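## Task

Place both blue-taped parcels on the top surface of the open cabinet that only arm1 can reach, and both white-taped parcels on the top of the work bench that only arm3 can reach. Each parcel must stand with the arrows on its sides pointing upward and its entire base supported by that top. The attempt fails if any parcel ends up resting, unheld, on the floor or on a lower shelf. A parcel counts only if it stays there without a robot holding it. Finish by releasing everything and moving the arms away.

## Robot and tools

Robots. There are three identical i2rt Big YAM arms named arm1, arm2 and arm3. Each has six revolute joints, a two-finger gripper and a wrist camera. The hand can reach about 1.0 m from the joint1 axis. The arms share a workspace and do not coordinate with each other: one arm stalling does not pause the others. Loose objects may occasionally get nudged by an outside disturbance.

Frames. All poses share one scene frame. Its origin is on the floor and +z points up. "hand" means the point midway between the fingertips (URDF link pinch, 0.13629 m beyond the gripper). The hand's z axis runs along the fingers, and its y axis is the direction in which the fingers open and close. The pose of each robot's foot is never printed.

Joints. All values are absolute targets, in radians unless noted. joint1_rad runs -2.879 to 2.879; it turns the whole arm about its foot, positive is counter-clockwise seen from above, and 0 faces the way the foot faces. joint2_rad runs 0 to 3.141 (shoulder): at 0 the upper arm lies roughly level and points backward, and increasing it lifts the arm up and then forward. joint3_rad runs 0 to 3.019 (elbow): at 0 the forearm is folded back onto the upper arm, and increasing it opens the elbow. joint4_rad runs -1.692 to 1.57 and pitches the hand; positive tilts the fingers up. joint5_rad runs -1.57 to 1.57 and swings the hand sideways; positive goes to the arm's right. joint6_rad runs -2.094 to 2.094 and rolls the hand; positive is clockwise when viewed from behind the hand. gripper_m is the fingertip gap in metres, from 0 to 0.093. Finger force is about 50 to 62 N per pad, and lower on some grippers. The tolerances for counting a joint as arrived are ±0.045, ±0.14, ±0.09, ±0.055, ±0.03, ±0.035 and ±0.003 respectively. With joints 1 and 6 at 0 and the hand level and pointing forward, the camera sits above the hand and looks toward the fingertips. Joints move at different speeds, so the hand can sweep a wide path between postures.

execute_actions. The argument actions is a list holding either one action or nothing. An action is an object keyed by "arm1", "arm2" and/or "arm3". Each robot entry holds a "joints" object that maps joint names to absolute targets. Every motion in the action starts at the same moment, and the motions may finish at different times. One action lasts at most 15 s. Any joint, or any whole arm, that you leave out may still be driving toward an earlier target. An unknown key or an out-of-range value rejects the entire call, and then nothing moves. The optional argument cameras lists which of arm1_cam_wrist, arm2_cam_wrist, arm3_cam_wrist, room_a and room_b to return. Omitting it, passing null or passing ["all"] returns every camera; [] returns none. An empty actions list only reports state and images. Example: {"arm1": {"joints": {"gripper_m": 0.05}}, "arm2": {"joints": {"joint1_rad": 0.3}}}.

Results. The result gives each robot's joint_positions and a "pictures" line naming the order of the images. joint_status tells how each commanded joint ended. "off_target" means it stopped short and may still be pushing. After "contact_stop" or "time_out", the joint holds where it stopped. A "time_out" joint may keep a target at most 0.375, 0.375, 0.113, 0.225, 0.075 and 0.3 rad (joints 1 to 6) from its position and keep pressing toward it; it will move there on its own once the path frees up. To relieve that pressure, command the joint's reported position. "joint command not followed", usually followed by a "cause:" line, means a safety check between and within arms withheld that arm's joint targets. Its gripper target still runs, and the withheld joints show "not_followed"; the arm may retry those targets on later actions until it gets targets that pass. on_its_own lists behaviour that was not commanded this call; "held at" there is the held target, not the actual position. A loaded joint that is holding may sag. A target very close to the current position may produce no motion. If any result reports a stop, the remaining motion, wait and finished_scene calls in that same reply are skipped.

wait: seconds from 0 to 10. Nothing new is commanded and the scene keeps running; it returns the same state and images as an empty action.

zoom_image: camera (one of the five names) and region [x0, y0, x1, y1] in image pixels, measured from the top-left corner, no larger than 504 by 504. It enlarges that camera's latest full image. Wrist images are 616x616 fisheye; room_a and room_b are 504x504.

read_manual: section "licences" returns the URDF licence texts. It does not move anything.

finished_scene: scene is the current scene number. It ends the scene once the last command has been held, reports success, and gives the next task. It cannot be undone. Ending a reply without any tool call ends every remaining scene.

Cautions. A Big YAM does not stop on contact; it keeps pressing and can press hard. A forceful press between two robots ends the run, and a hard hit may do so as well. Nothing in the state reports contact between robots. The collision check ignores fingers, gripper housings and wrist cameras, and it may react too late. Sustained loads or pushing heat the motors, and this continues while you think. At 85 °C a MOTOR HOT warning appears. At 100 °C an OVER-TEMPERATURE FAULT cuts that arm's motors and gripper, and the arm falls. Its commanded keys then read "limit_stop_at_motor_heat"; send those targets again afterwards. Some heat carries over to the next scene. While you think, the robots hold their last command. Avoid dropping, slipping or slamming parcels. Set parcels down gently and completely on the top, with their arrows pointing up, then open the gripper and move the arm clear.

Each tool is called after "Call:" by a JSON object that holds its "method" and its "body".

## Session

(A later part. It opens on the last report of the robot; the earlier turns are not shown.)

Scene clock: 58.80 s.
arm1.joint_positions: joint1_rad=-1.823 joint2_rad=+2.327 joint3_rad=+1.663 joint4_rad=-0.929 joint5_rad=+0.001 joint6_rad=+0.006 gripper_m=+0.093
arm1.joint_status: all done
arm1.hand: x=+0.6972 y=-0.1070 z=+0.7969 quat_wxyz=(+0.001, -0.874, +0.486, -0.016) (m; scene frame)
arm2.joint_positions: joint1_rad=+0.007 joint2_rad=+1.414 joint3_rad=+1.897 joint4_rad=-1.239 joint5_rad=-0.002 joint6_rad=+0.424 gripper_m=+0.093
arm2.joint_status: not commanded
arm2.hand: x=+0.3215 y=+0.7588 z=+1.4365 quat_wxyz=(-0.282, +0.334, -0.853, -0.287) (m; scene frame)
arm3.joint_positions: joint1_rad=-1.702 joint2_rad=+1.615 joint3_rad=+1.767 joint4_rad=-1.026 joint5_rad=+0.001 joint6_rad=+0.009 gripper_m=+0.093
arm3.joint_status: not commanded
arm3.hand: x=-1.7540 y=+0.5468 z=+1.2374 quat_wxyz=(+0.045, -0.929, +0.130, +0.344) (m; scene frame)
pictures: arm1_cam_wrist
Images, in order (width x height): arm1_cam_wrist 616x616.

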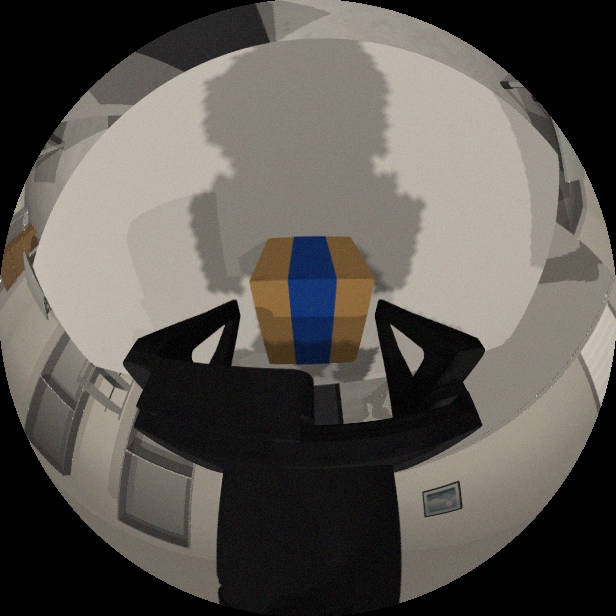

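Call:
{"method": "execute_actions", "body": {"actions": [{"arm1":{"joints":{"gripper_m":0.03}}}], "cameras": []}}

Call:
{"method": "execute_actions", "body": {"actions": [{"arm1":{"joints":{"joint2_rad":2.0}}}], "cameras": []}}

Call:
{"method": "execute_actions", "body": {"actions": [{"arm1":{"joints":{"joint1_rad":1.15,"joint4_rad":-0.98}}}], "cameras": []}}

Call:
{"method": "execute_actions", "body": {"actions": [{"arm1":{"joints":{"joint2_rad":2.235}}}], "cameras": ["arm1_cam_wrist"]}}

Call:
{"method": "execute_actions", "body": {"actions": [{"arm1":{"joints":{"joint2_rad":2.3}}}], "cameras": ["arm1_cam_wrist"]}}

Scene clock: 59.77 s.
arm1.joint_positions: joint1_rad=-1.823 joint2_rad=+2.327 joint3_rad=+1.663 joint4_rad=-0.929 joint5_rad=+0.001 joint6_rad=+0.007 gripper_m=+0.049
arm1.joint_status: gripper_m off_target (ended at +0.049, target +0.030)
arm1.hand: x=+0.6972 y=-0.1071 z=+0.7969 quat_wxyz=(+0.000, -0.873, +0.487, -0.016) (m; scene frame)
arm2.joint_positions: joint1_rad=+0.007 joint2_rad=+1.414 joint3_rad=+1.897 joint4_rad=-1.239 joint5_rad=-0.002 joint6_rad=+0.424 gripper_m=+0.093
arm2.joint_status: not commanded
arm2.hand: x=+0.3215 y=+0.7588 z=+1.4365 quat_wxyz=(-0.282, +0.334, -0.853, -0.287) (m; scene frame)
arm3.joint_positions: joint1_rad=-1.702 joint2_rad=+1.615 joint3_rad=+1.767 joint4_rad=-1.026 joint5_rad=+0.001 joint6_rad=+0.009 gripper_m=+0.093
arm3.joint_status: not commanded
arm3.hand: x=-1.7540 y=+0.5468 z=+1.2374 quat_wxyz=(+0.045, -0.929, +0.130, +0.344) (m; scene frame)
pictures: none
No camera images: the call's "cameras" was empty. Leave "cameras" out to get every camera's image.

Scene clock: 61.20 s.
arm1.joint_positions: joint1_rad=-1.823 joint2_rad=+2.006 joint3_rad=+1.661 joint4_rad=-0.927 joint5_rad=+0.001 joint6_rad=+0.007 gripper_m=+0.049
arm1.joint_status: all done
arm1.hand: x=+0.6681 y=-0.0667 z=+0.9996 quat_wxyz=(+0.077, -0.865, +0.480, +0.124) (m; scene frame)
arm2.joint_positions: joint1_rad=+0.007 joint2_rad=+1.414 joint3_rad=+1.897 joint4_rad=-1.239 joint5_rad=-0.002 joint6_rad=+0.424 gripper_m=+0.093
arm2.joint_status: not commanded
arm2.hand: x=+0.3215 y=+0.7588 z=+1.4365 quat_wxyz=(-0.282, +0.334, -0.853, -0.287) (m; scene frame)
arm3.joint_positions: joint1_rad=-1.702 joint2_rad=+1.615 joint3_rad=+1.767 joint4_rad=-1.026 joint5_rad=+0.001 joint6_rad=+0.009 gripper_m=+0.093
arm3.joint_status: not commanded
arm3.hand: x=-1.7540 y=+0.5468 z=+1.2374 quat_wxyz=(+0.045, -0.929, +0.130, +0.344) (m; scene frame)
pictures: none
No camera images: the call's "cameras" was empty. Leave "cameras" out to get every camera's image.

Scene clock: 63.97 s.
arm1.joint_positions: joint1_rad=+1.154 joint2_rad=+2.006 joint3_rad=+1.661 joint4_rad=-0.968 joint5_rad=-0.002 joint6_rad=+0.007 gripper_m=+0.049
arm1.joint_status: all done
arm1.hand: x=+1.2836 y=-1.2517 z=+1.0027 quat_wxyz=(-0.113, -0.553, -0.823, +0.064) (m; scene frame)
arm2.joint_positions: joint1_rad=+0.007 joint2_rad=+1.414 joint3_rad=+1.897 joint4_rad=-1.239 joint5_rad=-0.002 joint6_rad=+0.424 gripper_m=+0.093
arm2.joint_status: not commanded
arm2.hand: x=+0.3215 y=+0.7588 z=+1.4365 quat_wxyz=(-0.282, +0.334, -0.853, -0.287) (m; scene frame)
arm3.joint_positions: joint1_rad=-1.702 joint2_rad=+1.615 joint3_rad=+1.767 joint4_rad=-1.026 joint5_rad=+0.001 joint6_rad=+0.009 gripper_m=+0.093
arm3.joint_status: not commanded
arm3.hand: x=-1.7540 y=+0.5468 z=+1.2374 quat_wxyz=(+0.045, -0.929, +0.130, +0.344) (m; scene frame)
pictures: none
No camera images: the call's "cameras" was empty. Leave "cameras" out to get every camera's image.

Scene clock: 65.27 s.
arm1.joint_positions: joint1_rad=+1.154 joint2_rad=+2.268 joint3_rad=+1.652 joint4_rad=-0.972 joint5_rad=-0.002 joint6_rad=+0.007 gripper_m=+0.049
arm1.joint_status: all done
arm1.hand: x=+1.2706 y=-1.2136 z=+0.8349 quat_wxyz=(+0.001, -0.557, -0.831, -0.012) (m; scene frame)
arm2.joint_positions: joint1_rad=+0.007 joint2_rad=+1.414 joint3_rad=+1.897 joint4_rad=-1.239 joint5_rad=-0.002 joint6_rad=+0.424 gripper_m=+0.093
arm2.joint_status: not commanded
arm2.hand: x=+0.3215 y=+0.7588 z=+1.4365 quat_wxyz=(-0.282, +0.334, -0.853, -0.287) (m; scene frame)
arm3.joint_positions: joint1_rad=-1.702 joint2_rad=+1.615 joint3_rad=+1.767 joint4_rad=-1.026 joint5_rad=+0.001 joint6_rad=+0.009 gripper_m=+0.093
arm3.joint_status: not commanded
arm3.hand: x=-1.7540 y=+0.5468 z=+1.2374 quat_wxyz=(+0.045, -0.929, +0.130, +0.344) (m; scene frame)
pictures: arm1_cam_wrist
Images, in order (width x height): arm1_cam_wrist 616x616.

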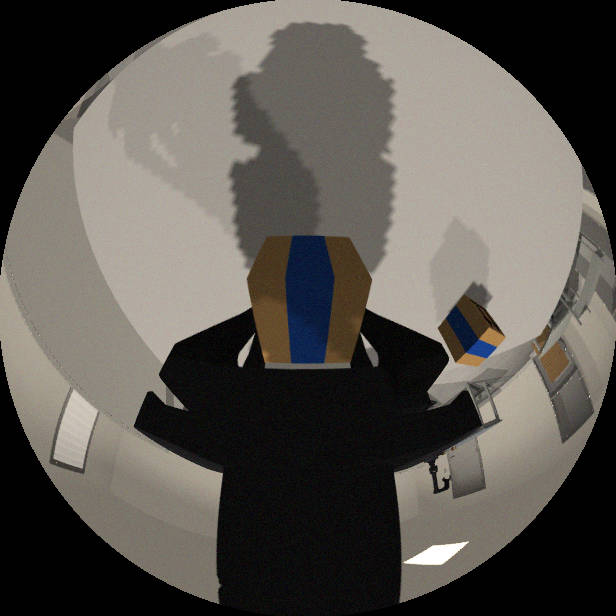

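Scene clock: 66.13 s.
arm1.joint_positions: joint1_rad=+1.154 joint2_rad=+2.297 joint3_rad=+1.652 joint4_rad=-0.972 joint5_rad=-0.002 joint6_rad=+0.007 gripper_m=+0.049
arm1.joint_status: all done
arm1.hand: x=+1.2683 y=-1.2074 z=+0.8173 quat_wxyz=(+0.013, -0.556, -0.831, -0.020) (m; scene frame)
arm2.joint_positions: joint1_rad=+0.007 joint2_rad=+1.414 joint3_rad=+1.897 joint4_rad=-1.239 joint5_rad=-0.002 joint6_rad=+0.424 gripper_m=+0.093
arm2.joint_status: not commanded
arm2.hand: x=+0.3215 y=+0.7588 z=+1.4365 quat_wxyz=(-0.282, +0.334, -0.853, -0.287) (m; scene frame)
arm3.joint_positions: joint1_rad=-1.702 joint2_rad=+1.615 joint3_rad=+1.767 joint4_rad=-1.026 joint5_rad=+0.001 joint6_rad=+0.009 gripper_m=+0.093
arm3.joint_status: not commanded
arm3.hand: x=-1.7540 y=+0.5468 z=+1.2374 quat_wxyz=(+0.045, -0.929, +0.130, +0.344) (m; scene frame)
pictures: arm1_cam_wrist
Images, in order (width x height): arm1_cam_wrist 616x616.

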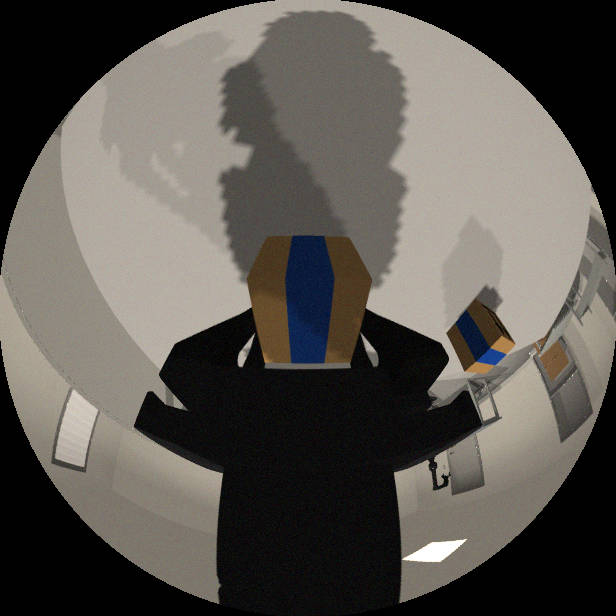

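Call:
{"method": "execute_actions", "body": {"actions": [{"arm1":{"joints":{"joint2_rad":2.33,"joint4_rad":-0.94}}}], "cameras": []}}

Call:
{"method": "execute_actions", "body": {"actions": [{"arm1":{"joints":{"joint2_rad":2.3,"gripper_m":0.093}}}], "cameras": []}}

Call:
{"method": "execute_actions", "body": {"actions": [{"arm1":{"joints":{"joint2_rad":1.7,"joint4_rad":-1.3}}}]}}

Call:
{"method": "zoom_image", "body": {"camera": "arm1_cam_wrist", "region": [270,160,450,300]}}

Scene clock: 67.03 s.
arm1.joint_positions: joint1_rad=+1.154 joint2_rad=+2.302 joint3_rad=+1.652 joint4_rad=-0.960 joint5_rad=-0.001 joint6_rad=+0.007 gripper_m=+0.049
arm1.joint_status: all done
arm1.hand: x=+1.2689 y=-1.2090 z=+0.8144 quat_wxyz=(+0.011, -0.556, -0.831, -0.017) (m; scene frame)
arm2.joint_positions: joint1_rad=+0.007 joint2_rad=+1.414 joint3_rad=+1.897 joint4_rad=-1.239 joint5_rad=-0.002 joint6_rad=+0.424 gripper_m=+0.093
arm2.joint_status: not commanded
arm2.hand: x=+0.3215 y=+0.7588 z=+1.4365 quat_wxyz=(-0.282, +0.334, -0.853, -0.287) (m; scene frame)
arm3.joint_positions: joint1_rad=-1.702 joint2_rad=+1.615 joint3_rad=+1.767 joint4_rad=-1.026 joint5_rad=+0.001 joint6_rad=+0.009 gripper_m=+0.093
arm3.joint_status: not commanded
arm3.hand: x=-1.7540 y=+0.5468 z=+1.2374 quat_wxyz=(+0.045, -0.929, +0.130, +0.344) (m; scene frame)
pictures: none
No camera images: the call's "cameras" was empty. Leave "cameras" out to get every camera's image.

Scene clock: 67.67 s.
arm1.joint_positions: joint1_rad=+1.154 joint2_rad=+2.302 joint3_rad=+1.652 joint4_rad=-0.954 joint5_rad=-0.001 joint6_rad=+0.007 gripper_m=+0.093
arm1.joint_status: all done
arm1.hand: x=+1.2694 y=-1.2104 z=+0.8144 quat_wxyz=(+0.008, -0.557, -0.831, -0.016) (m; scene frame)
arm2.joint_positions: joint1_rad=+0.007 joint2_rad=+1.414 joint3_rad=+1.897 joint4_rad=-1.239 joint5_rad=-0.002 joint6_rad=+0.424 gripper_m=+0.093
arm2.joint_status: not commanded
arm2.hand: x=+0.3215 y=+0.7588 z=+1.4365 quat_wxyz=(-0.282, +0.334, -0.853, -0.287) (m; scene frame)
arm3.joint_positions: joint1_rad=-1.702 joint2_rad=+1.615 joint3_rad=+1.767 joint4_rad=-1.026 joint5_rad=+0.001 joint6_rad=+0.009 gripper_m=+0.093
arm3.joint_status: not commanded
arm3.hand: x=-1.7540 y=+0.5468 z=+1.2374 quat_wxyz=(+0.045, -0.929, +0.130, +0.344) (m; scene frame)
pictures: none
No camera images: the call's "cameras" was empty. Leave "cameras" out to get every camera's image.

Scene clock: 69.40 s.
arm1.joint_positions: joint1_rad=+1.154 joint2_rad=+1.711 joint3_rad=+1.668 joint4_rad=-1.287 joint5_rad=-0.001 joint6_rad=+0.007 gripper_m=+0.093
arm1.joint_status: all done
arm1.hand: x=+1.2488 y=-1.1758 z=+1.1650 quat_wxyz=(-0.106, -0.553, -0.824, +0.060) (m; scene frame)
arm2.joint_positions: joint1_rad=+0.007 joint2_rad=+1.414 joint3_rad=+1.897 joint4_rad=-1.239 joint5_rad=-0.002 joint6_rad=+0.424 gripper_m=+0.093
arm2.joint_status: not commanded
arm2.hand: x=+0.3215 y=+0.7588 z=+1.4365 quat_wxyz=(-0.282, +0.334, -0.853, -0.287) (m; scene frame)
arm3.joint_positions: joint1_rad=-1.702 joint2_rad=+1.615 joint3_rad=+1.767 joint4_rad=-1.026 joint5_rad=+0.001 joint6_rad=+0.009 gripper_m=+0.093
arm3.joint_status: not commanded
arm3.hand: x=-1.7540 y=+0.5468 z=+1.2374 quat_wxyz=(+0.045, -0.929, +0.130, +0.344) (m; scene frame)
pictures: arm1_cam_wrist, arm2_cam_wrist, arm3_cam_wrist, room_a, room_b
Images, in order (width x height): arm1_cam_wrist 616x616, arm2_cam_wrist 616x616, arm3_cam_wrist 616x616, room_a 504x504, room_b 504x504.

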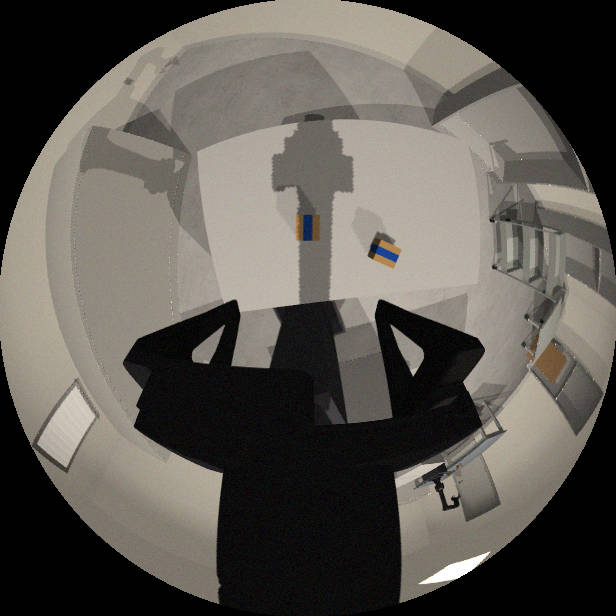

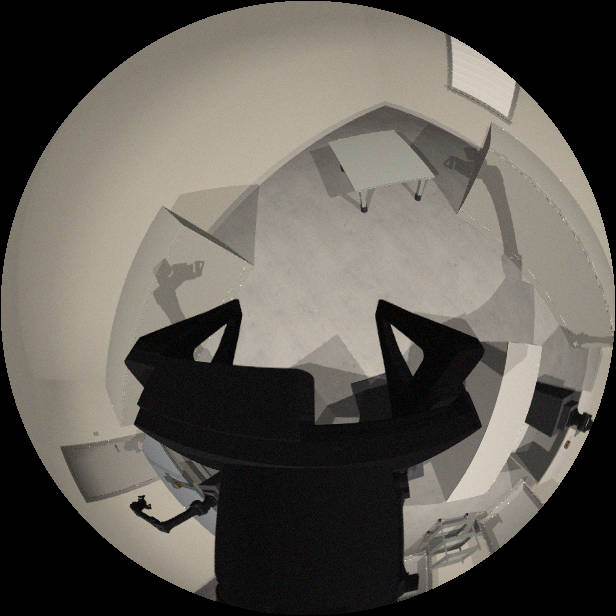

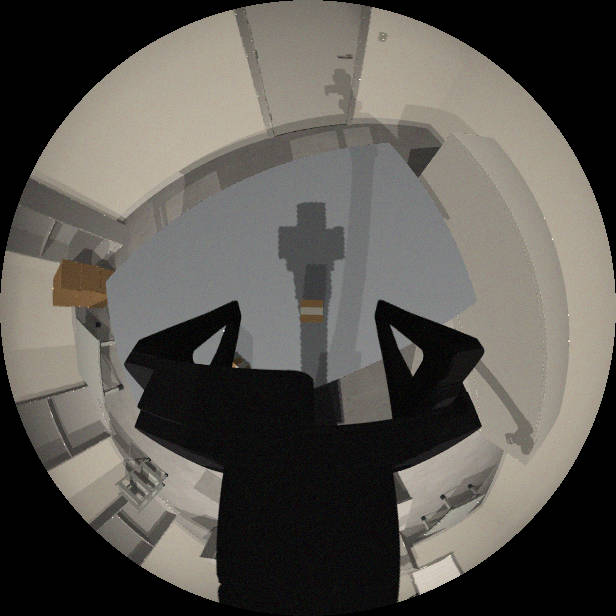

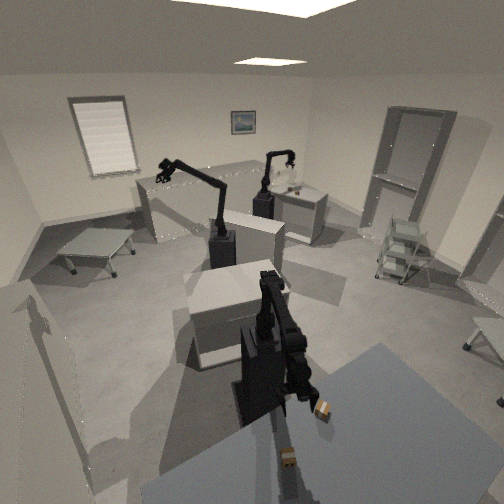

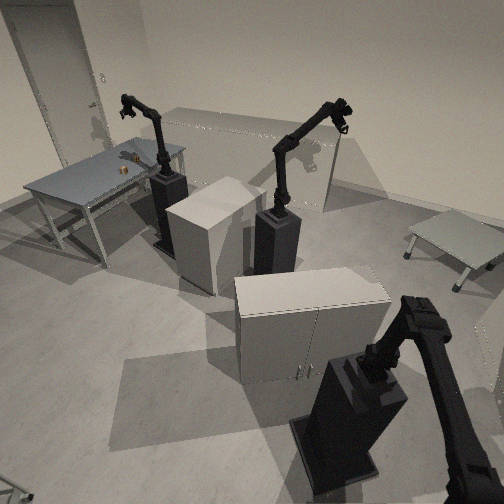

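Region (270, 160, 450, 300) of arm1_cam_wrist's 616x616 image, scaled by 2.800, with more detail than that image has.

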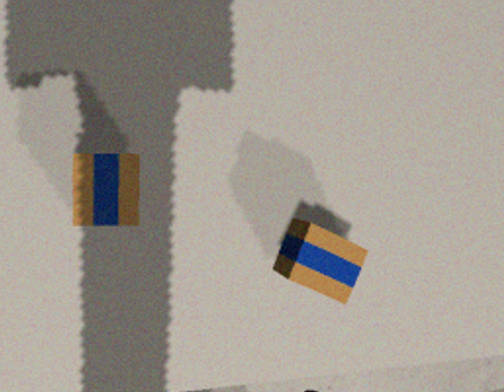

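Call:
{"method": "finished_scene", "body": {"scene": 1}}

The scene is finished: the task was done.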